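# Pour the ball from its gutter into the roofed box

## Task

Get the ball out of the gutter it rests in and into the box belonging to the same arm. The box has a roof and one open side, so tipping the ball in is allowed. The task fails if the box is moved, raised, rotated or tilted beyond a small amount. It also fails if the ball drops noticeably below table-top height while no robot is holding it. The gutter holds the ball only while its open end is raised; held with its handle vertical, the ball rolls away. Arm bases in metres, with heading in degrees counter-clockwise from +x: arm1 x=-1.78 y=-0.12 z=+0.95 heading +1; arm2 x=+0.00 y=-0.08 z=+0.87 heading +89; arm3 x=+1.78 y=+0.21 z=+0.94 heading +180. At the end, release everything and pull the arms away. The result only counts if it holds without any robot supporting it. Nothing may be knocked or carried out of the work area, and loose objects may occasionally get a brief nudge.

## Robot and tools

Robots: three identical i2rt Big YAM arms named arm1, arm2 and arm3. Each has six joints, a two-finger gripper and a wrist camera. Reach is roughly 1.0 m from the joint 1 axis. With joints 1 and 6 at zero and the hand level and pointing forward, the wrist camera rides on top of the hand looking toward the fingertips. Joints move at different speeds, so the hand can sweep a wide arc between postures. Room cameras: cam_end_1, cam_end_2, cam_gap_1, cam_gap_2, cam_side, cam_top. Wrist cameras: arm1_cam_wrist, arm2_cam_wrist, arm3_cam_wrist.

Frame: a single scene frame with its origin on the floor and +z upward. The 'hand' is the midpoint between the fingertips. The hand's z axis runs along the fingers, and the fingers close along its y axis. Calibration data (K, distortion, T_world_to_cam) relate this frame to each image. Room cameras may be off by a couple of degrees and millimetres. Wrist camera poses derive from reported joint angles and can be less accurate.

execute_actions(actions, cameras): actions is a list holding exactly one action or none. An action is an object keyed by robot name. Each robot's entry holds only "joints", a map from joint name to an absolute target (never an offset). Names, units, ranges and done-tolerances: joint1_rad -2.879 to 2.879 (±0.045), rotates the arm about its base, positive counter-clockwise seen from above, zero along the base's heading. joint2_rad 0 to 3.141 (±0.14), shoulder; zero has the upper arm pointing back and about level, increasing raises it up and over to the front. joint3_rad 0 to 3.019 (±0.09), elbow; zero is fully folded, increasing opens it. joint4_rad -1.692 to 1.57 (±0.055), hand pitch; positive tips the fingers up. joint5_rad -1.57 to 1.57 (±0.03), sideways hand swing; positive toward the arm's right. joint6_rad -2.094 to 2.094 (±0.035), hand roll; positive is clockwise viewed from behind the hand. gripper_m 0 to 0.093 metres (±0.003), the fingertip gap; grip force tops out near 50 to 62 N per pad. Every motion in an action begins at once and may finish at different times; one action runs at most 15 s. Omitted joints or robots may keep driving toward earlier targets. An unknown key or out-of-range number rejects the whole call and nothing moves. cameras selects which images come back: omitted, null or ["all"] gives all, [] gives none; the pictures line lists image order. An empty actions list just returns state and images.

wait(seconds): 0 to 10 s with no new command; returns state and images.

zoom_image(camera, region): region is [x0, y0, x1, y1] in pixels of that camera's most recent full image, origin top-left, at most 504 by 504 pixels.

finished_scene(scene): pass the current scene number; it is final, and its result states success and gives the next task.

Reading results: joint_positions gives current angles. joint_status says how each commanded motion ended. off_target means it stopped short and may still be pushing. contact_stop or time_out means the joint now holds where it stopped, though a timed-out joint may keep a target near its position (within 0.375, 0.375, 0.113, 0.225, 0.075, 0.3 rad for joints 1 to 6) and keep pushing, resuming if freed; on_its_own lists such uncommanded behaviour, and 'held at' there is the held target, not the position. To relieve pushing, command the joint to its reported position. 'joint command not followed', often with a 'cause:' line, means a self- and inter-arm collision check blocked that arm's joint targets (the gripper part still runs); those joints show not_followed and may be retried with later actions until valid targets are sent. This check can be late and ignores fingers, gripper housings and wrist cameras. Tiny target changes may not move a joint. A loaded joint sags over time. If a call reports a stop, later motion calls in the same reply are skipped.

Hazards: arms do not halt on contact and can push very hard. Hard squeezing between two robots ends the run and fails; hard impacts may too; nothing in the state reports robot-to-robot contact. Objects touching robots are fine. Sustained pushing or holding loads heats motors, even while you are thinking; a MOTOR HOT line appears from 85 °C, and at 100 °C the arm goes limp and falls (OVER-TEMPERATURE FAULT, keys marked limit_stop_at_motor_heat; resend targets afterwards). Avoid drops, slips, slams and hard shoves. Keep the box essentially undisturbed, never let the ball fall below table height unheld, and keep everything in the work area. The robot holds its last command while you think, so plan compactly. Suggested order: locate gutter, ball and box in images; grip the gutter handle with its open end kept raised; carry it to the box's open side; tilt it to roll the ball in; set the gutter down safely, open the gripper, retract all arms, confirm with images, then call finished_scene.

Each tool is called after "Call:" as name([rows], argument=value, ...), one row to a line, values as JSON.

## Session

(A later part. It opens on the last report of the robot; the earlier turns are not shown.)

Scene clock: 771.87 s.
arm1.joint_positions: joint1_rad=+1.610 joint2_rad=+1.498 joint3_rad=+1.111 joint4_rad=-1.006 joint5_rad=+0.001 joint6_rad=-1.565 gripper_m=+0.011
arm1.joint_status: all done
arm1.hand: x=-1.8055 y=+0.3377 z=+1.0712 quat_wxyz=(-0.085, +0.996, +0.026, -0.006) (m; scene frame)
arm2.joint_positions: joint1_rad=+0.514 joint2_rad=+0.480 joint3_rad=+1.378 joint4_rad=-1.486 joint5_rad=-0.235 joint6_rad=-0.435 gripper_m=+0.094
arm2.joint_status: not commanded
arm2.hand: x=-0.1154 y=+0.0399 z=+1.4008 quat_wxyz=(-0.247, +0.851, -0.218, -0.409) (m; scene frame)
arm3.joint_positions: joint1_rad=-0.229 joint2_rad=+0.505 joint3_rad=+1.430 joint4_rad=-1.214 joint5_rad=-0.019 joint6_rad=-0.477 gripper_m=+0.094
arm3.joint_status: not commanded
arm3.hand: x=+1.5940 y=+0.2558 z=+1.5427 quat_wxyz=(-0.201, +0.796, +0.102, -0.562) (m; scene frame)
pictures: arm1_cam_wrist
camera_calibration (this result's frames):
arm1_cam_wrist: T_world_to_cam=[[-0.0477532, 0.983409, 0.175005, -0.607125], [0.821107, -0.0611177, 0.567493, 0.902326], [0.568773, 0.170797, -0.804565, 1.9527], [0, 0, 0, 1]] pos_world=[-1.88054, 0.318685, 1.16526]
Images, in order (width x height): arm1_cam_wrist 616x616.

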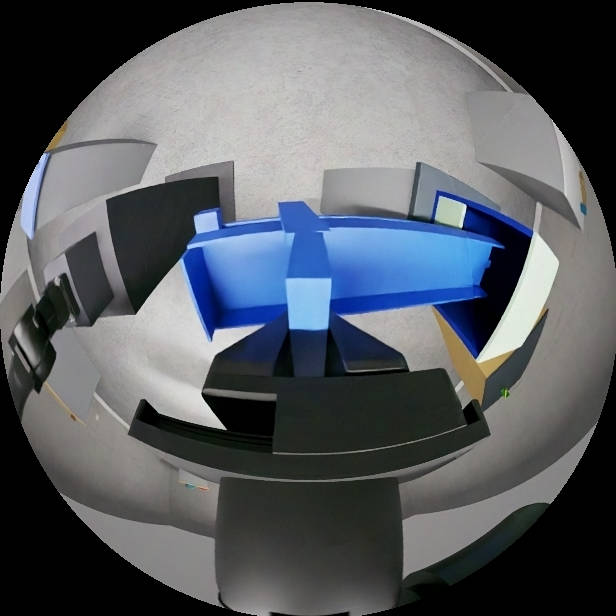

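Call:
execute_actions(actions=[], cameras=["arm1_cam_wrist", "cam_end_1", "cam_side"])

Call:
zoom_image(camera="cam_end_1", region=[90, 200, 230, 290])

Call:
zoom_image(camera="cam_side", region=[10, 200, 90, 260])

Scene clock: 777.63 s.
arm1.joint_positions: joint1_rad=+1.610 joint2_rad=+1.498 joint3_rad=+1.111 joint4_rad=-1.006 joint5_rad=+0.001 joint6_rad=-1.565 gripper_m=+0.011
arm1.joint_status: all done
arm1.hand: x=-1.8055 y=+0.3377 z=+1.0712 quat_wxyz=(-0.085, +0.996, +0.026, -0.006) (m; scene frame)
arm2.joint_positions: joint1_rad=+0.514 joint2_rad=+0.480 joint3_rad=+1.378 joint4_rad=-1.486 joint5_rad=-0.235 joint6_rad=-0.435 gripper_m=+0.094
arm2.joint_status: not commanded
arm2.hand: x=-0.1154 y=+0.0399 z=+1.4008 quat_wxyz=(-0.247, +0.851, -0.218, -0.409) (m; scene frame)
arm3.joint_positions: joint1_rad=-0.229 joint2_rad=+0.505 joint3_rad=+1.430 joint4_rad=-1.214 joint5_rad=-0.019 joint6_rad=-0.477 gripper_m=+0.094
arm3.joint_status: not commanded
arm3.hand: x=+1.5940 y=+0.2558 z=+1.5427 quat_wxyz=(-0.201, +0.796, +0.102, -0.562) (m; scene frame)
pictures: arm1_cam_wrist, cam_end_1, cam_side
camera_calibration (this result's frames):
arm1_cam_wrist: T_world_to_cam=[[-0.0477532, 0.983409, 0.175005, -0.607125], [0.821107, -0.0611177, 0.567493, 0.902326], [0.568773, 0.170797, -0.804565, 1.9527], [0, 0, 0, 1]] pos_world=[-1.88054, 0.318685, 1.16526]
Images, in order (width x height): arm1_cam_wrist 616x616, cam_end_1 504x504, cam_side 504x504.

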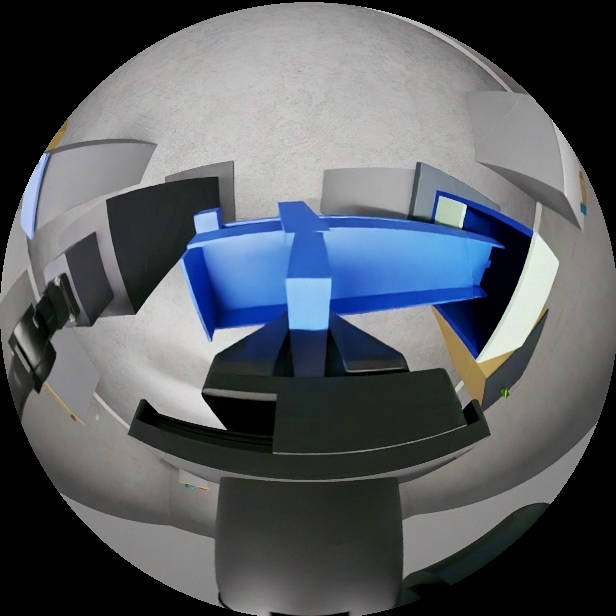

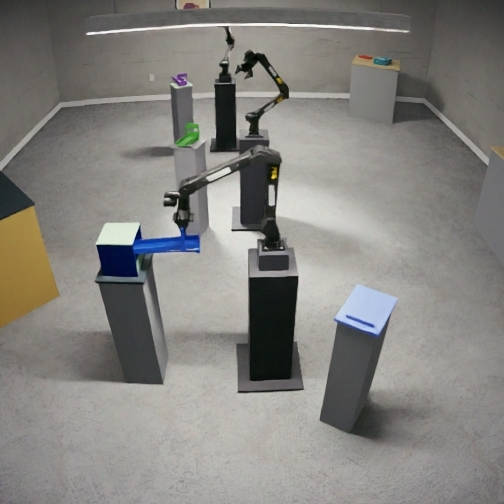

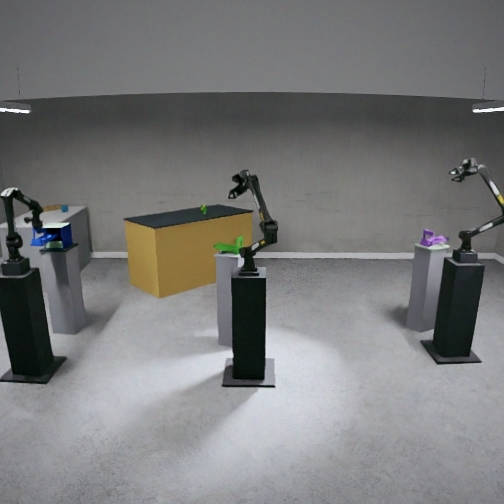

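Region (90, 200, 230, 290) of cam_end_1's 504x504 image, scaled by 3.600, with more detail than that image has; it fills the top 324 rows of this view, and the rest is white.

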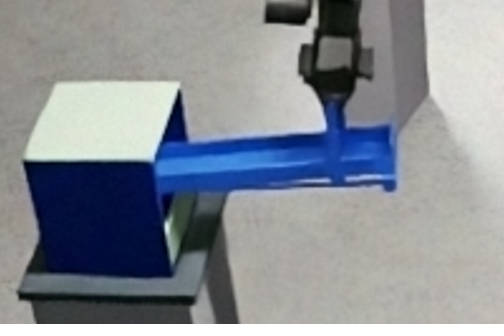

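Region (10, 200, 90, 260) of cam_side's 504x504 image, scaled by 6.300, with more detail than that image has; it fills the top 378 rows of this view, and the rest is white.

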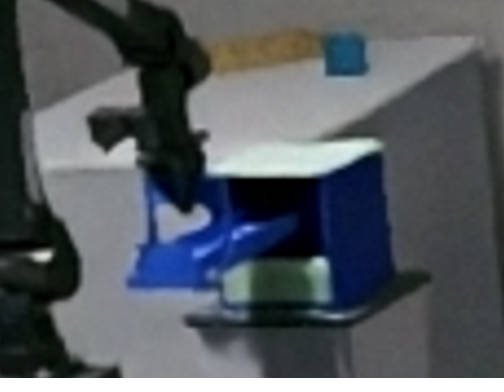

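Call:
zoom_image(camera="arm1_cam_wrist", region=[400, 170, 570, 370])

Call:
zoom_image(camera="cam_end_1", region=[0, 180, 400, 480])

Region (400, 170, 570, 370) of arm1_cam_wrist's 616x616 image, scaled by 2.520, with more detail than that image has; it fills the left 428 columns of this view, and the rest is white.

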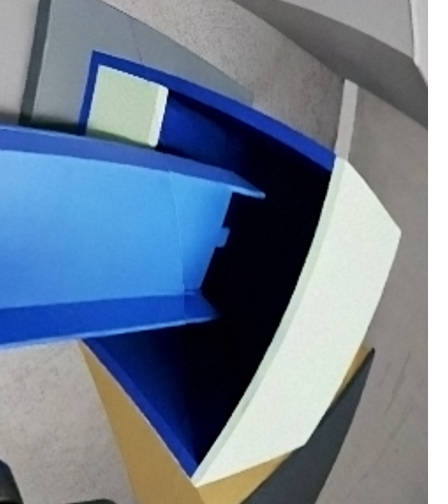

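Region (0, 180, 400, 480) of cam_end_1's 504x504 image, scaled by 1.260, with more detail than that image has; it fills the top 378 rows of this view, and the rest is white.

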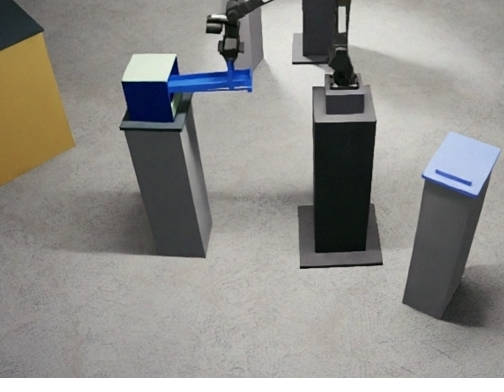

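Call:
execute_actions([
  {"arm1": {"joints": {"joint2_rad": 1.436, "joint3_rad": 1.072}}},
], cameras=["arm1_cam_wrist"])

Scene clock: 808.33 s.
arm1.joint_positions: joint1_rad=+1.610 joint2_rad=+1.470 joint3_rad=+1.062 joint4_rad=-1.009 joint5_rad=+0.001 joint6_rad=-1.565 gripper_m=+0.011
arm1.joint_status: all done
arm1.hand: x=-1.8044 y=+0.3181 z=+1.0640 quat_wxyz=(-0.073, +0.997, +0.026, -0.006) (m; scene frame)
arm2.joint_positions: joint1_rad=+0.514 joint2_rad=+0.480 joint3_rad=+1.378 joint4_rad=-1.486 joint5_rad=-0.235 joint6_rad=-0.435 gripper_m=+0.094
arm2.joint_status: not commanded
arm2.hand: x=-0.1154 y=+0.0399 z=+1.4008 quat_wxyz=(-0.247, +0.851, -0.218, -0.409) (m; scene frame)
arm3.joint_positions: joint1_rad=-0.229 joint2_rad=+0.505 joint3_rad=+1.430 joint4_rad=-1.214 joint5_rad=-0.019 joint6_rad=-0.477 gripper_m=+0.094
arm3.joint_status: not commanded
arm3.hand: x=+1.5940 y=+0.2558 z=+1.5427 quat_wxyz=(-0.201, +0.796, +0.102, -0.562) (m; scene frame)
pictures: arm1_cam_wrist
camera_calibration (this result's frames):
arm1_cam_wrist: T_world_to_cam=[[-0.0481918, 0.987371, 0.15092, -0.562919], [0.820296, -0.047087, 0.569997, 0.89568], [0.569905, 0.151268, -0.807667, 1.96123], [0, 0, 0, 1]] pos_world=[-1.87957, 0.301313, 1.15844]
Images, in order (width x height): arm1_cam_wrist 616x616.

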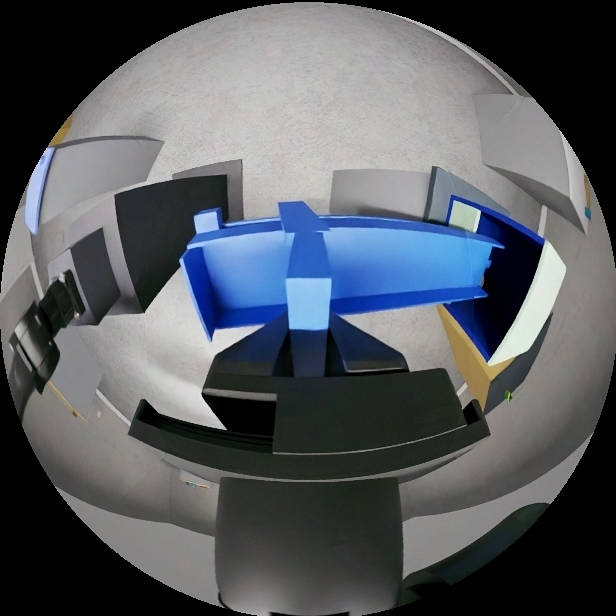

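Call:
execute_actions([
  {"arm1": {"joints": {"joint2_rad": 1.372, "joint3_rad": 1.030}}},
], cameras=["arm1_cam_wrist"])

Scene clock: 820.10 s.
arm1.joint_positions: joint1_rad=+1.610 joint2_rad=+1.397 joint3_rad=+1.018 joint4_rad=-1.011 joint5_rad=+0.001 joint6_rad=-1.565 gripper_m=+0.011
arm1.joint_status: all done
arm1.hand: x=-1.8033 y=+0.3010 z=+1.0766 quat_wxyz=(-0.087, +0.996, +0.026, -0.006) (m; scene frame)
arm2.joint_positions: joint1_rad=+0.514 joint2_rad=+0.480 joint3_rad=+1.378 joint4_rad=-1.486 joint5_rad=-0.235 joint6_rad=-0.435 gripper_m=+0.094
arm2.joint_status: not commanded
arm2.hand: x=-0.1154 y=+0.0399 z=+1.4008 quat_wxyz=(-0.247, +0.851, -0.218, -0.409) (m; scene frame)
arm3.joint_positions: joint1_rad=-0.229 joint2_rad=+0.505 joint3_rad=+1.430 joint4_rad=-1.214 joint5_rad=-0.019 joint6_rad=-0.477 gripper_m=+0.094
arm3.joint_status: not commanded
arm3.hand: x=+1.5940 y=+0.2558 z=+1.5427 quat_wxyz=(-0.201, +0.796, +0.102, -0.562) (m; scene frame)
pictures: arm1_cam_wrist
camera_calibration (this result's frames):
arm1_cam_wrist: T_world_to_cam=[[-0.0476888, 0.982805, 0.178384, -0.575234], [0.821221, -0.0630857, 0.567113, 0.896363], [0.568615, 0.173538, -0.804091, 1.96048], [0, 0, 0, 1]] pos_world=[-1.8783, 0.281674, 1.17067]
Images, in order (width x height): arm1_cam_wrist 616x616.

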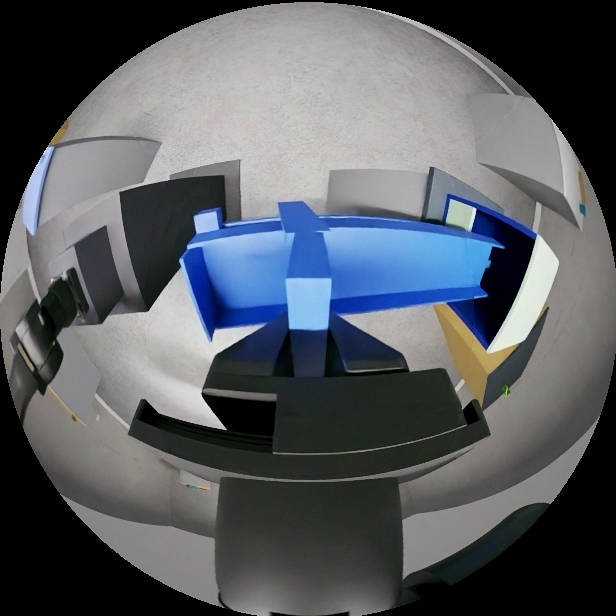

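Call:
execute_actions([
  {"arm1": {"joints": {"joint2_rad": 1.315, "joint3_rad": 0.968}}},
], cameras=["arm1_cam_wrist"])

Scene clock: 825.97 s.
arm1.joint_positions: joint1_rad=+1.610 joint2_rad=+1.344 joint3_rad=+0.956 joint4_rad=-1.011 joint5_rad=+0.001 joint6_rad=-1.565 gripper_m=+0.011
arm1.joint_status: all done
arm1.hand: x=-1.8019 y=+0.2772 z=+1.0729 quat_wxyz=(-0.083, +0.996, +0.026, -0.006) (m; scene frame)
arm2.joint_positions: joint1_rad=+0.514 joint2_rad=+0.480 joint3_rad=+1.378 joint4_rad=-1.486 joint5_rad=-0.235 joint6_rad=-0.435 gripper_m=+0.094
arm2.joint_status: not commanded
arm2.hand: x=-0.1154 y=+0.0399 z=+1.4008 quat_wxyz=(-0.247, +0.851, -0.218, -0.409) (m; scene frame)
arm3.joint_positions: joint1_rad=-0.229 joint2_rad=+0.505 joint3_rad=+1.430 joint4_rad=-1.214 joint5_rad=-0.019 joint6_rad=-0.477 gripper_m=+0.094
arm3.joint_status: not commanded
arm3.hand: x=+1.5940 y=+0.2558 z=+1.5427 quat_wxyz=(-0.201, +0.796, +0.102, -0.562) (m; scene frame)
pictures: arm1_cam_wrist
camera_calibration (this result's frames):
arm1_cam_wrist: T_world_to_cam=[[-0.047859, 0.98439, 0.169369, -0.542201], [0.820918, -0.0578347, 0.56811, 0.892744], [0.569038, 0.166227, -0.805335, 1.96499], [0, 0, 0, 1]] pos_world=[-1.87697, 0.258735, 1.16713]
Images, in order (width x height): arm1_cam_wrist 616x616.

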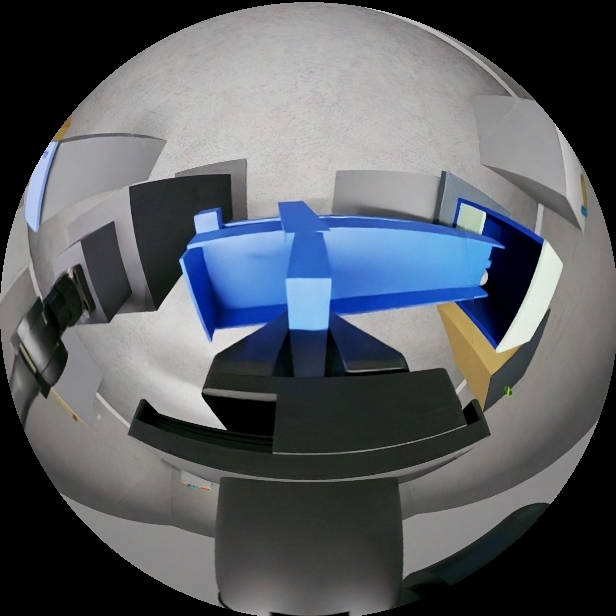

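Call:
execute_actions([
  {"arm1": {"joints": {"joint2_rad": 1.220, "joint3_rad": 0.885}}},
], cameras=["arm1_cam_wrist"])

Call:
zoom_image(camera="arm1_cam_wrist", region=[400, 170, 570, 370])

Scene clock: 831.97 s.
arm1.joint_positions: joint1_rad=+1.610 joint2_rad=+1.240 joint3_rad=+0.872 joint4_rad=-1.012 joint5_rad=+0.001 joint6_rad=-1.565 gripper_m=+0.011
arm1.joint_status: all done
arm1.hand: x=-1.7999 y=+0.2446 z=+1.0767 quat_wxyz=(-0.092, +0.995, +0.026, -0.007) (m; scene frame)
arm2.joint_positions: joint1_rad=+0.514 joint2_rad=+0.480 joint3_rad=+1.378 joint4_rad=-1.486 joint5_rad=-0.235 joint6_rad=-0.435 gripper_m=+0.094
arm2.joint_status: not commanded
arm2.hand: x=-0.1154 y=+0.0399 z=+1.4008 quat_wxyz=(-0.247, +0.851, -0.218, -0.409) (m; scene frame)
arm3.joint_positions: joint1_rad=-0.229 joint2_rad=+0.505 joint3_rad=+1.430 joint4_rad=-1.214 joint5_rad=-0.019 joint6_rad=-0.477 gripper_m=+0.094
arm3.joint_status: not commanded
arm3.hand: x=+1.5940 y=+0.2558 z=+1.5427 quat_wxyz=(-0.201, +0.796, +0.102, -0.562) (m; scene frame)
pictures: arm1_cam_wrist
camera_calibration (this result's frames):
arm1_cam_wrist: T_world_to_cam=[[-0.0475211, 0.981208, 0.187009, -0.528263], [0.82151, -0.0681091, 0.566112, 0.892853], [0.568211, 0.180532, -0.802835, 1.96462], [0, 0, 0, 1]] pos_world=[-1.87491, 0.22447, 1.1706]
Images, in order (width x height): arm1_cam_wrist 616x616.

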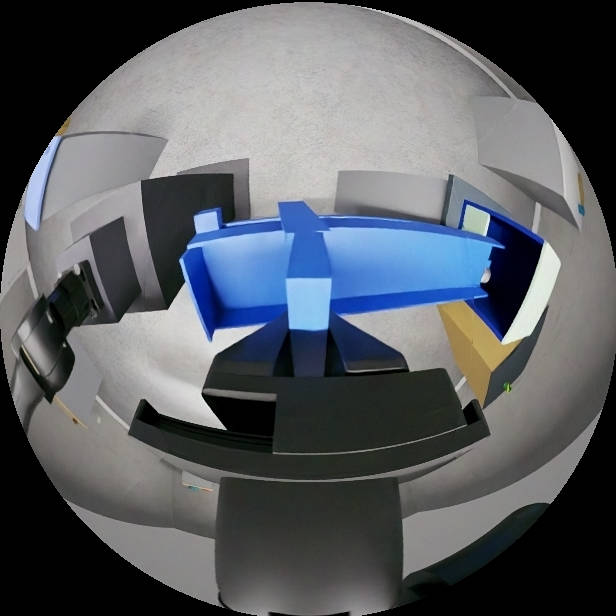

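Region (400, 170, 570, 370) of arm1_cam_wrist's 616x616 image, scaled by 2.520, with more detail than that image has; it fills the left 428 columns of this view, and the rest is white.

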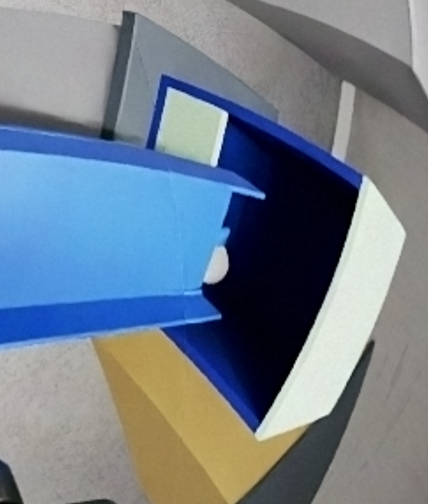

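Call:
execute_actions([
  {"arm1": {"joints": {"joint1_rad": -2.170, "joint2_rad": 1.05, "joint3_rad": 1.10, "joint4_rad": -1.55, "joint5_rad": 0.2, "joint6_rad": 0.031}}},
], cameras=["arm1_cam_wrist", "cam_end_1"])

Scene clock: 866.10 s.
arm1.joint_positions: joint1_rad=-2.171 joint2_rad=+1.048 joint3_rad=+1.077 joint4_rad=-1.541 joint5_rad=+0.197 joint6_rad=+0.017 gripper_m=+0.011
arm1.joint_status: all done
arm1.hand: x=-1.9640 y=-0.3417 z=+1.2119 quat_wxyz=(+0.071, -0.880, -0.462, +0.078) (m; scene frame)
arm2.joint_positions: joint1_rad=+0.514 joint2_rad=+0.480 joint3_rad=+1.378 joint4_rad=-1.486 joint5_rad=-0.235 joint6_rad=-0.435 gripper_m=+0.094
arm2.joint_status: not commanded
arm2.hand: x=-0.1154 y=+0.0399 z=+1.4008 quat_wxyz=(-0.247, +0.851, -0.218, -0.409) (m; scene frame)
arm3.joint_positions: joint1_rad=-0.229 joint2_rad=+0.505 joint3_rad=+1.430 joint4_rad=-1.214 joint5_rad=-0.019 joint6_rad=-0.477 gripper_m=+0.094
arm3.joint_status: not commanded
arm3.hand: x=+1.5940 y=+0.2558 z=+1.5427 quat_wxyz=(-0.201, +0.796, +0.102, -0.562) (m; scene frame)
pictures: arm1_cam_wrist, cam_end_1
camera_calibration (this result's frames):
arm1_cam_wrist: T_world_to_cam=[[-0.799939, 0.565235, 0.201512, -1.62349], [0.578261, 0.636357, 0.510553, 0.741451], [0.160348, 0.524938, -0.8359, 1.629], [0, 0, 0, 1]] pos_world=[-1.98865, -0.409301, 1.31029]
Images, in order (width x height): arm1_cam_wrist 616x616, cam_end_1 504x504.

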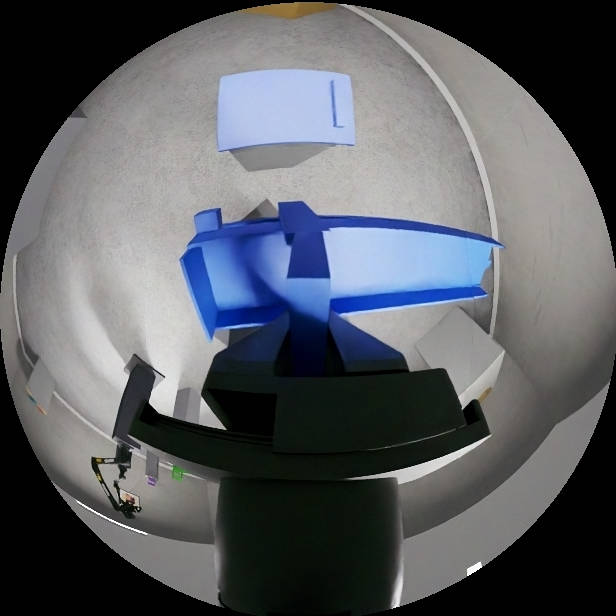

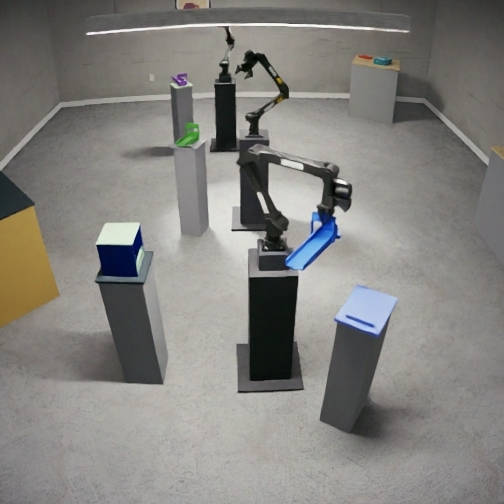

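Call:
execute_actions([
  {"arm1": {"joints": {"joint2_rad": 1.67, "joint3_rad": 1.575, "joint4_rad": -1.39, "joint6_rad": 0.045}}},
], cameras=["arm1_cam_wrist", "cam_end_1"])

Scene clock: 872.43 s.
arm1.joint_positions: joint1_rad=-2.171 joint2_rad=+1.687 joint3_rad=+1.517 joint4_rad=-1.393 joint5_rad=+0.197 joint6_rad=+0.030 gripper_m=+0.011
arm1.joint_status: all done
arm1.hand: x=-2.0871 y=-0.5295 z=+1.1441 quat_wxyz=(+0.083, -0.883, -0.459, +0.057) (m; scene frame)
arm2.joint_positions: joint1_rad=+0.514 joint2_rad=+0.480 joint3_rad=+1.378 joint4_rad=-1.486 joint5_rad=-0.235 joint6_rad=-0.435 gripper_m=+0.094
arm2.joint_status: not commanded
arm2.hand: x=-0.1154 y=+0.0399 z=+1.4008 quat_wxyz=(-0.247, +0.851, -0.218, -0.409) (m; scene frame)
arm3.joint_positions: joint1_rad=-0.229 joint2_rad=+0.505 joint3_rad=+1.430 joint4_rad=-1.214 joint5_rad=-0.019 joint6_rad=-0.477 gripper_m=+0.094
arm3.joint_status: not commanded
arm3.hand: x=+1.5940 y=+0.2558 z=+1.5427 quat_wxyz=(-0.201, +0.796, +0.102, -0.562) (m; scene frame)
pictures: arm1_cam_wrist, cam_end_1
camera_calibration (this result's frames):
arm1_cam_wrist: T_world_to_cam=[[-0.798413, 0.567086, 0.202363, -1.59894], [0.571471, 0.607857, 0.551299, 0.890914], [0.189626, 0.555809, -0.809394, 1.73774], [0, 0, 0, 1]] pos_world=[-2.11527, -0.600662, 1.23893]
Images, in order (width x height): arm1_cam_wrist 616x616, cam_end_1 504x504.

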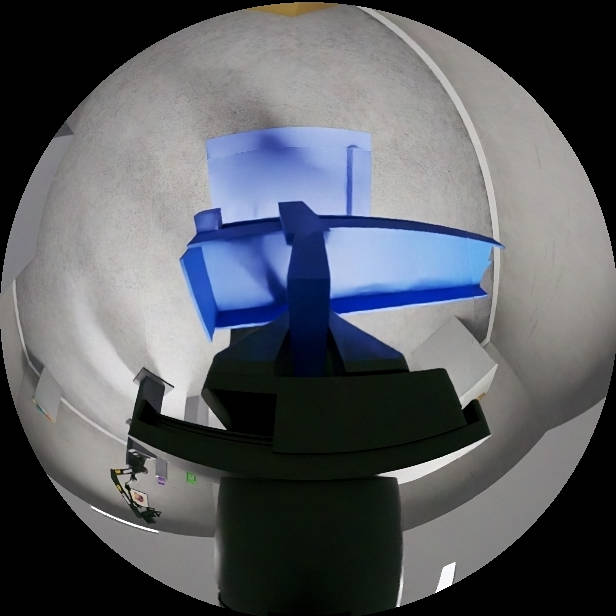

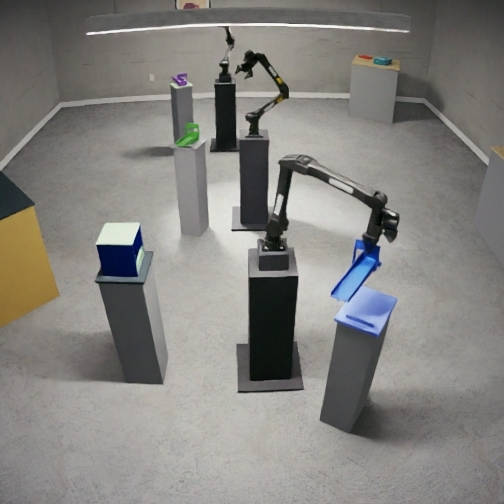

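Call:
execute_actions([
  {"arm1": {"joints": {"joint2_rad": 1.935, "joint3_rad": 1.645, "joint4_rad": -1.255}}},
], cameras=["arm1_cam_wrist", "cam_end_1"])

Scene clock: 886.10 s.
arm1.joint_positions: joint1_rad=-2.171 joint2_rad=+1.965 joint3_rad=+1.620 joint4_rad=-1.260 joint5_rad=+0.196 joint6_rad=+0.031 gripper_m=+0.011
arm1.joint_status: all done
arm1.hand: x=-2.1260 y=-0.5885 z=+1.0359 quat_wxyz=(+0.093, -0.882, -0.461, +0.038) (m; scene frame)
arm2.joint_positions: joint1_rad=+0.514 joint2_rad=+0.480 joint3_rad=+1.378 joint4_rad=-1.486 joint5_rad=-0.235 joint6_rad=-0.435 gripper_m=+0.094
arm2.joint_status: not commanded
arm2.hand: x=-0.1154 y=+0.0399 z=+1.4008 quat_wxyz=(-0.247, +0.851, -0.218, -0.409) (m; scene frame)
arm3.joint_positions: joint1_rad=-0.229 joint2_rad=+0.505 joint3_rad=+1.430 joint4_rad=-1.214 joint5_rad=-0.019 joint6_rad=-0.477 gripper_m=+0.094
arm3.joint_status: not commanded
arm3.hand: x=+1.5940 y=+0.2558 z=+1.5427 quat_wxyz=(-0.201, +0.796, +0.102, -0.562) (m; scene frame)
pictures: arm1_cam_wrist, cam_end_1
camera_calibration (this result's frames):
arm1_cam_wrist: T_world_to_cam=[[-0.802688, 0.560782, 0.203014, -1.5881], [0.558619, 0.587715, 0.585266, 0.934279], [0.208892, 0.583194, -0.785015, 1.72221], [0, 0, 0, 1]] pos_world=[-2.15641, -0.662891, 1.12757]
Images, in order (width x height): arm1_cam_wrist 616x616, cam_end_1 504x504.

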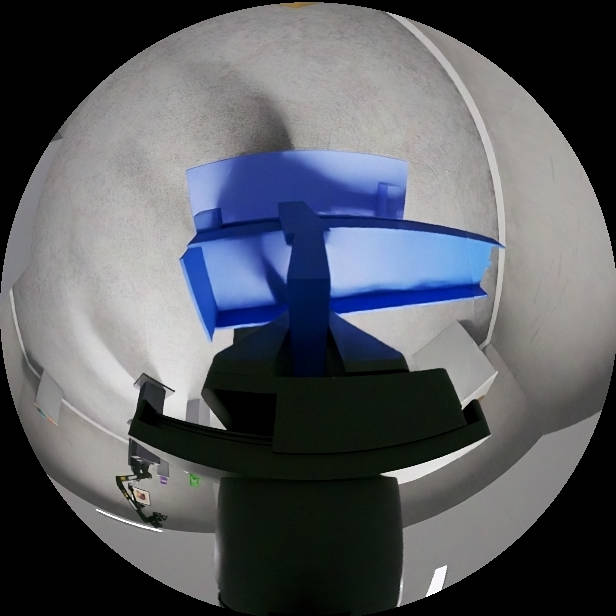

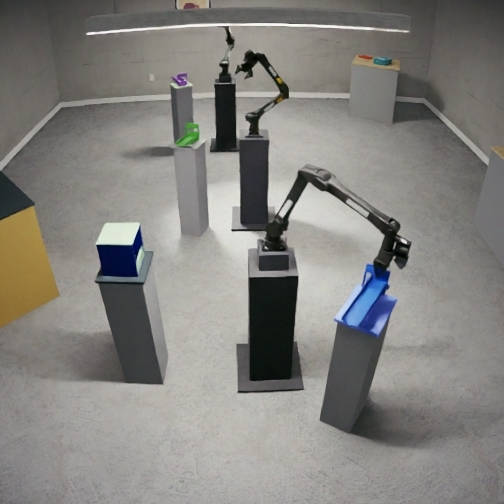

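Call:
execute_actions([
  {"arm1": {"joints": {"joint2_rad": 1.978, "joint3_rad": 1.570, "joint4_rad": -1.142}}},
], cameras=["arm1_cam_wrist", "cam_end_1"])

Scene clock: 893.70 s.
arm1.joint_positions: joint1_rad=-2.171 joint2_rad=+1.968 joint3_rad=+1.560 joint4_rad=-1.152 joint5_rad=+0.196 joint6_rad=+0.031 gripper_m=+0.011
arm1.joint_status: all done
arm1.hand: x=-2.1278 y=-0.5912 z=+1.0127 quat_wxyz=(+0.082, -0.883, -0.459, +0.058) (m; scene frame)
arm2.joint_positions: joint1_rad=+0.514 joint2_rad=+0.480 joint3_rad=+1.378 joint4_rad=-1.486 joint5_rad=-0.235 joint6_rad=-0.435 gripper_m=+0.094
arm2.joint_status: not commanded
arm2.hand: x=-0.1154 y=+0.0399 z=+1.4008 quat_wxyz=(-0.247, +0.851, -0.218, -0.409) (m; scene frame)
arm3.joint_positions: joint1_rad=-0.229 joint2_rad=+0.505 joint3_rad=+1.430 joint4_rad=-1.214 joint5_rad=-0.019 joint6_rad=-0.477 gripper_m=+0.094
arm3.joint_status: not commanded
arm3.hand: x=+1.5940 y=+0.2558 z=+1.5427 quat_wxyz=(-0.201, +0.796, +0.102, -0.562) (m; scene frame)
pictures: arm1_cam_wrist, cam_end_1
camera_calibration (this result's frames):
arm1_cam_wrist: T_world_to_cam=[[-0.797779, 0.568291, 0.201481, -1.56692], [0.572518, 0.609151, 0.548778, 1.02969], [0.189133, 0.553155, -0.811325, 1.67276], [0, 0, 0, 1]] pos_world=[-2.15594, -0.662064, 1.10779]
Images, in order (width x height): arm1_cam_wrist 616x616, cam_end_1 504x504.

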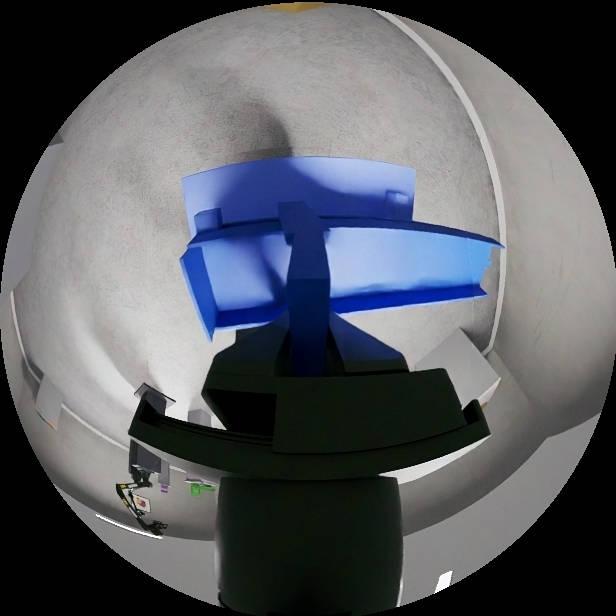

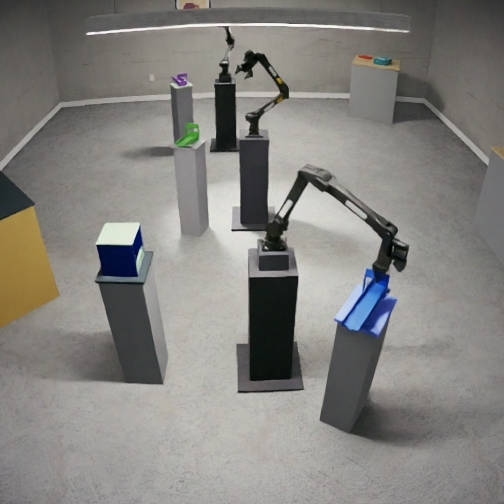

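Call:
execute_actions([
  {"arm1": {"joints": {"joint2_rad": 2.015, "joint3_rad": 1.550, "joint4_rad": -1.105}}},
], cameras=["arm1_cam_wrist", "cam_end_1"])

Scene clock: 899.93 s.
arm1.joint_positions: joint1_rad=-2.171 joint2_rad=+2.004 joint3_rad=+1.542 joint4_rad=-1.115 joint5_rad=+0.196 joint6_rad=+0.031 gripper_m=+0.011
arm1.joint_status: all done
arm1.hand: x=-2.1273 y=-0.5902 z=+0.9858 quat_wxyz=(+0.086, -0.883, -0.460, +0.050) (m; scene frame)
arm2.joint_positions: joint1_rad=+0.514 joint2_rad=+0.480 joint3_rad=+1.378 joint4_rad=-1.486 joint5_rad=-0.235 joint6_rad=-0.435 gripper_m=+0.094
arm2.joint_status: not commanded
arm2.hand: x=-0.1154 y=+0.0399 z=+1.4008 quat_wxyz=(-0.247, +0.851, -0.218, -0.409) (m; scene frame)
arm3.joint_positions: joint1_rad=-0.229 joint2_rad=+0.505 joint3_rad=+1.430 joint4_rad=-1.214 joint5_rad=-0.019 joint6_rad=-0.477 gripper_m=+0.094
arm3.joint_status: not commanded
arm3.hand: x=+1.5940 y=+0.2558 z=+1.5427 quat_wxyz=(-0.201, +0.796, +0.102, -0.562) (m; scene frame)
pictures: arm1_cam_wrist, cam_end_1
camera_calibration (this result's frames):
arm1_cam_wrist: T_world_to_cam=[[-0.799688, 0.56537, 0.202127, -1.56804], [0.567208, 0.600958, 0.563138, 1.01323], [0.196912, 0.564983, -0.801262, 1.66387], [0, 0, 0, 1]] pos_world=[-2.1563, -0.662444, 1.07955]
Images, in order (width x height): arm1_cam_wrist 616x616, cam_end_1 504x504.

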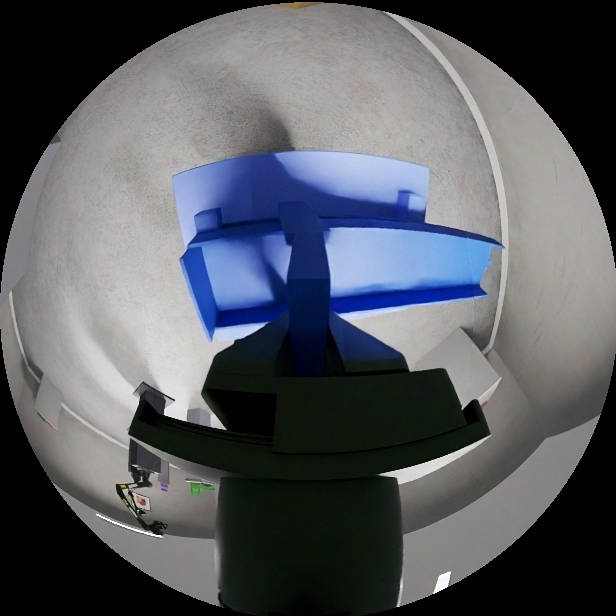

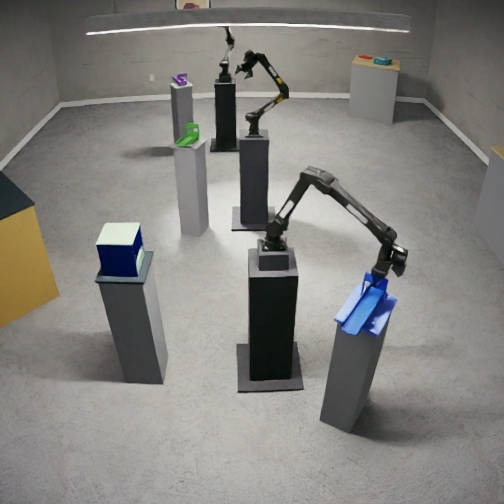

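Call:
execute_actions([
  {"arm1": {"joints": {"joint2_rad": 2.038, "joint4_rad": -1.088}}},
], cameras=["arm1_cam_wrist", "cam_end_1"])

Call:
zoom_image(camera="cam_end_1", region=[310, 240, 430, 350])

Scene clock: 908.00 s.
arm1.joint_positions: joint1_rad=-2.171 joint2_rad=+2.021 joint3_rad=+1.542 joint4_rad=-1.098 joint5_rad=+0.196 joint6_rad=+0.031 gripper_m=+0.011
arm1.joint_status: all done
arm1.hand: x=-2.1286 y=-0.5921 z=+0.9761 quat_wxyz=(+0.086, -0.883, -0.460, +0.050) (m; scene frame)
arm2.joint_positions: joint1_rad=+0.514 joint2_rad=+0.480 joint3_rad=+1.378 joint4_rad=-1.486 joint5_rad=-0.235 joint6_rad=-0.435 gripper_m=+0.094
arm2.joint_status: not commanded
arm2.hand: x=-0.1154 y=+0.0399 z=+1.4008 quat_wxyz=(-0.247, +0.851, -0.218, -0.409) (m; scene frame)
arm3.joint_positions: joint1_rad=-0.229 joint2_rad=+0.505 joint3_rad=+1.430 joint4_rad=-1.214 joint5_rad=-0.019 joint6_rad=-0.477 gripper_m=+0.094
arm3.joint_status: not commanded
arm3.hand: x=+1.5940 y=+0.2558 z=+1.5427 quat_wxyz=(-0.201, +0.796, +0.102, -0.562) (m; scene frame)
pictures: arm1_cam_wrist, cam_end_1
camera_calibration (this result's frames):
arm1_cam_wrist: T_world_to_cam=[[-0.799771, 0.565243, 0.202153, -1.56632], [0.566974, 0.600597, 0.563759, 1.01924], [0.197248, 0.565494, -0.800818, 1.65806], [0, 0, 0, 1]] pos_world=[-2.15763, -0.664422, 1.06983]
Images, in order (width x height): arm1_cam_wrist 616x616, cam_end_1 504x504.

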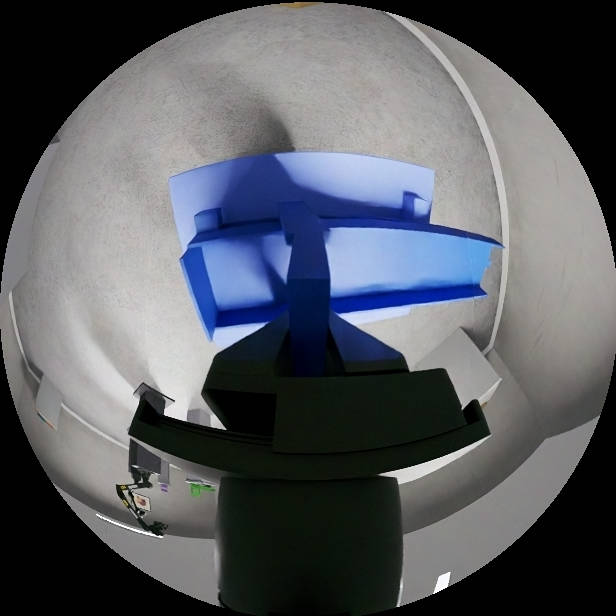

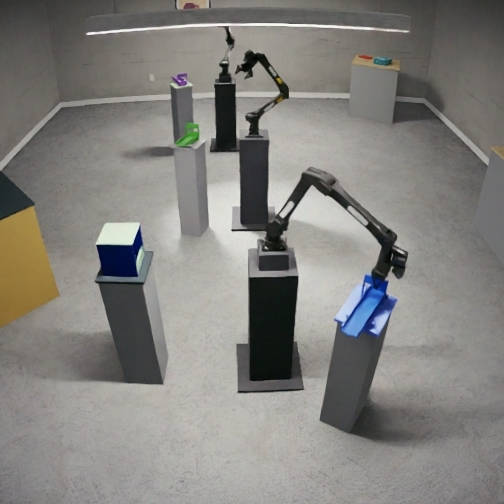

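Region (310, 240, 430, 350) of cam_end_1's 504x504 image, scaled by 4.200, with more detail than that image has; it fills the top 462 rows of this view, and the rest is white.

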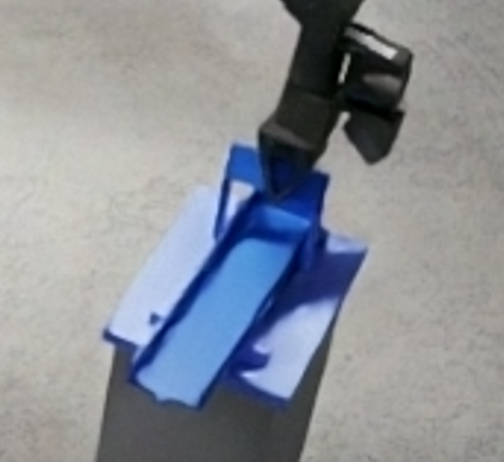

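Call:
execute_actions([
  {"arm1": {"joints": {"joint2_rad": 2.050}}},
], cameras=["arm1_cam_wrist"])

Scene clock: 913.37 s.
arm1.joint_positions: joint1_rad=-2.171 joint2_rad=+2.029 joint3_rad=+1.542 joint4_rad=-1.098 joint5_rad=+0.196 joint6_rad=+0.031 gripper_m=+0.011
arm1.joint_status: all done
arm1.hand: x=-2.1281 y=-0.5914 z=+0.9716 quat_wxyz=(+0.088, -0.882, -0.460, +0.046) (m; scene frame)
arm2.joint_positions: joint1_rad=+0.514 joint2_rad=+0.480 joint3_rad=+1.378 joint4_rad=-1.486 joint5_rad=-0.235 joint6_rad=-0.435 gripper_m=+0.094
arm2.joint_status: not commanded
arm2.hand: x=-0.1154 y=+0.0399 z=+1.4008 quat_wxyz=(-0.247, +0.851, -0.218, -0.409) (m; scene frame)
arm3.joint_positions: joint1_rad=-0.229 joint2_rad=+0.505 joint3_rad=+1.430 joint4_rad=-1.214 joint5_rad=-0.019 joint6_rad=-0.477 gripper_m=+0.094
arm3.joint_status: not commanded
arm3.hand: x=+1.5940 y=+0.2558 z=+1.5427 quat_wxyz=(-0.201, +0.796, +0.102, -0.562) (m; scene frame)
pictures: arm1_cam_wrist
camera_calibration (this result's frames):
arm1_cam_wrist: T_world_to_cam=[[-0.800645, 0.563907, 0.202426, -1.56836], [0.5645, 0.596783, 0.570254, 1.00728], [0.200766, 0.570841, -0.796137, 1.66005], [0, 0, 0, 1]] pos_world=[-2.15759, -0.664341, 1.0647]
Images, in order (width x height): arm1_cam_wrist 616x616.

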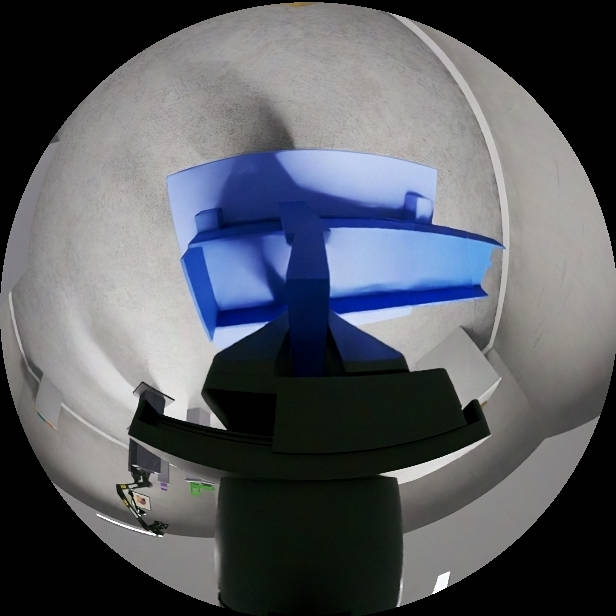

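Now release, easing q2 to its reported position.

Call:
execute_actions([
  {"arm1": {"joints": {"joint2_rad": 2.029, "gripper_m": 0.06}}},
], cameras=["arm1_cam_wrist", "cam_end_1"])

Scene clock: 917.23 s.
arm1.joint_positions: joint1_rad=-2.171 joint2_rad=+2.029 joint3_rad=+1.542 joint4_rad=-1.098 joint5_rad=+0.198 joint6_rad=+0.031 gripper_m=+0.060
arm1.joint_status: all done
arm1.hand: x=-2.1283 y=-0.5913 z=+0.9717 quat_wxyz=(+0.089, -0.882, -0.460, +0.047) (m; scene frame)
arm2.joint_positions: joint1_rad=+0.514 joint2_rad=+0.480 joint3_rad=+1.378 joint4_rad=-1.486 joint5_rad=-0.235 joint6_rad=-0.435 gripper_m=+0.094
arm2.joint_status: not commanded
arm2.hand: x=-0.1154 y=+0.0399 z=+1.4008 quat_wxyz=(-0.247, +0.851, -0.218, -0.409) (m; scene frame)
arm3.joint_positions: joint1_rad=-0.229 joint2_rad=+0.505 joint3_rad=+1.430 joint4_rad=-1.214 joint5_rad=-0.019 joint6_rad=-0.477 gripper_m=+0.094
arm3.joint_status: not commanded
arm3.hand: x=+1.5940 y=+0.2558 z=+1.5427 quat_wxyz=(-0.201, +0.796, +0.102, -0.562) (m; scene frame)
pictures: arm1_cam_wrist, cam_end_1
camera_calibration (this result's frames):
arm1_cam_wrist: T_world_to_cam=[[-0.80039, 0.563731, 0.20392, -1.56964], [0.565224, 0.596311, 0.570031, 1.00876], [0.199745, 0.571508, -0.795915, 1.65806], [0, 0, 0, 1]] pos_world=[-2.15769, -0.664278, 1.06473]
Images, in order (width x height): arm1_cam_wrist 616x616, cam_end_1 504x504.

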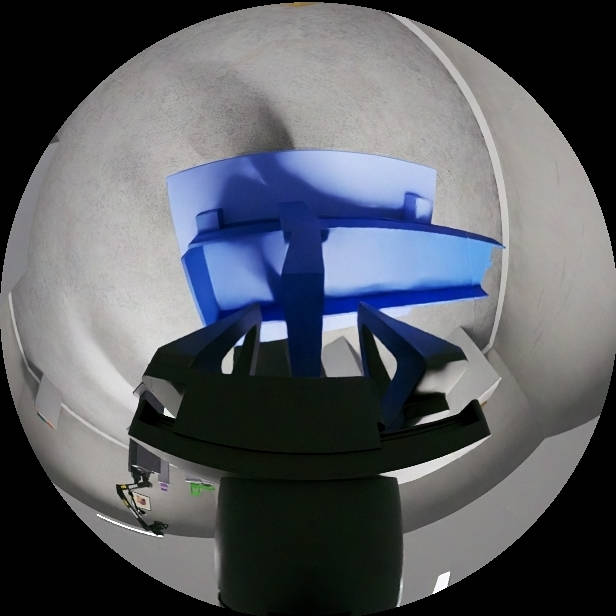

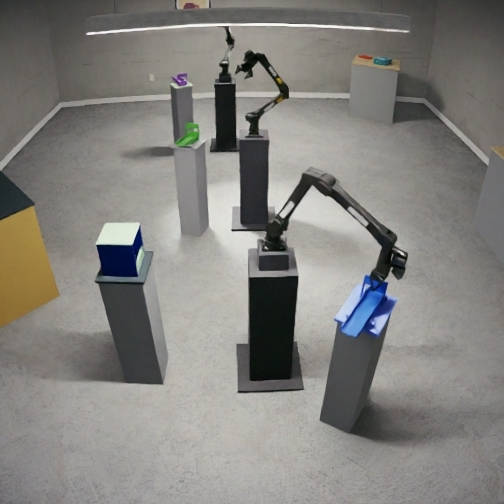

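Call:
execute_actions([
  {"arm1": {"joints": {"joint2_rad": 1.90, "joint3_rad": 1.64, "joint4_rad": -1.28}}},
], cameras=["arm1_cam_wrist", "cam_end_1"])

Scene clock: 927.43 s.
arm1.joint_positions: joint1_rad=-2.171 joint2_rad=+1.893 joint3_rad=+1.611 joint4_rad=-1.271 joint5_rad=+0.198 joint6_rad=+0.031 gripper_m=+0.060
arm1.joint_status: all done
arm1.hand: x=-2.1239 y=-0.5849 z=+1.0723 quat_wxyz=(+0.081, -0.883, -0.458, +0.061) (m; scene frame)
arm2.joint_positions: joint1_rad=+0.514 joint2_rad=+0.480 joint3_rad=+1.378 joint4_rad=-1.486 joint5_rad=-0.235 joint6_rad=-0.435 gripper_m=+0.094
arm2.joint_status: not commanded
arm2.hand: x=-0.1154 y=+0.0399 z=+1.4008 quat_wxyz=(-0.247, +0.851, -0.218, -0.409) (m; scene frame)
arm3.joint_positions: joint1_rad=-0.229 joint2_rad=+0.505 joint3_rad=+1.430 joint4_rad=-1.214 joint5_rad=-0.019 joint6_rad=-0.477 gripper_m=+0.094
arm3.joint_status: not commanded
arm3.hand: x=+1.5940 y=+0.2558 z=+1.5427 quat_wxyz=(-0.201, +0.796, +0.102, -0.562) (m; scene frame)
pictures: arm1_cam_wrist, cam_end_1
camera_calibration (this result's frames):
arm1_cam_wrist: T_world_to_cam=[[-0.796723, 0.569198, 0.203092, -1.57831], [0.575345, 0.611529, 0.543149, 1.00429], [0.184963, 0.549588, -0.814704, 1.70956], [0, 0, 0, 1]] pos_world=[-2.15149, -0.655338, 1.16785]
Images, in order (width x height): arm1_cam_wrist 616x616, cam_end_1 504x504.

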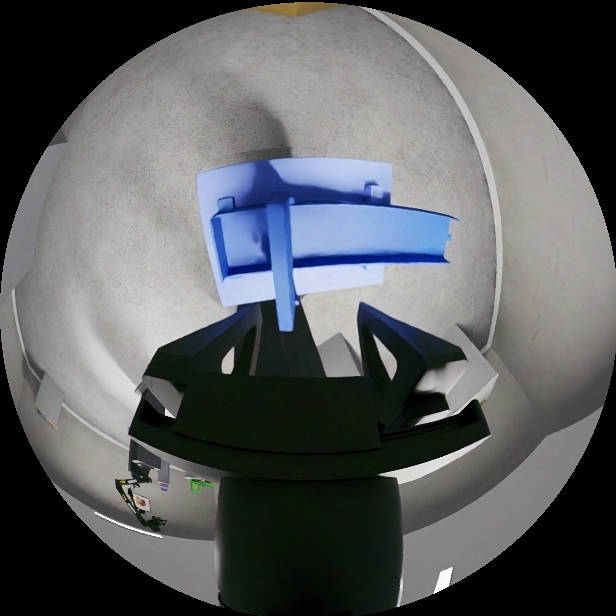

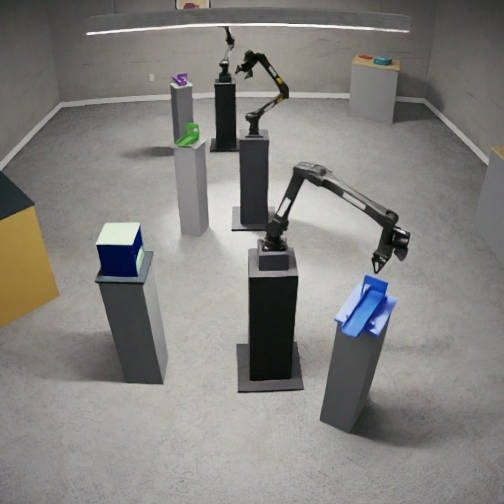

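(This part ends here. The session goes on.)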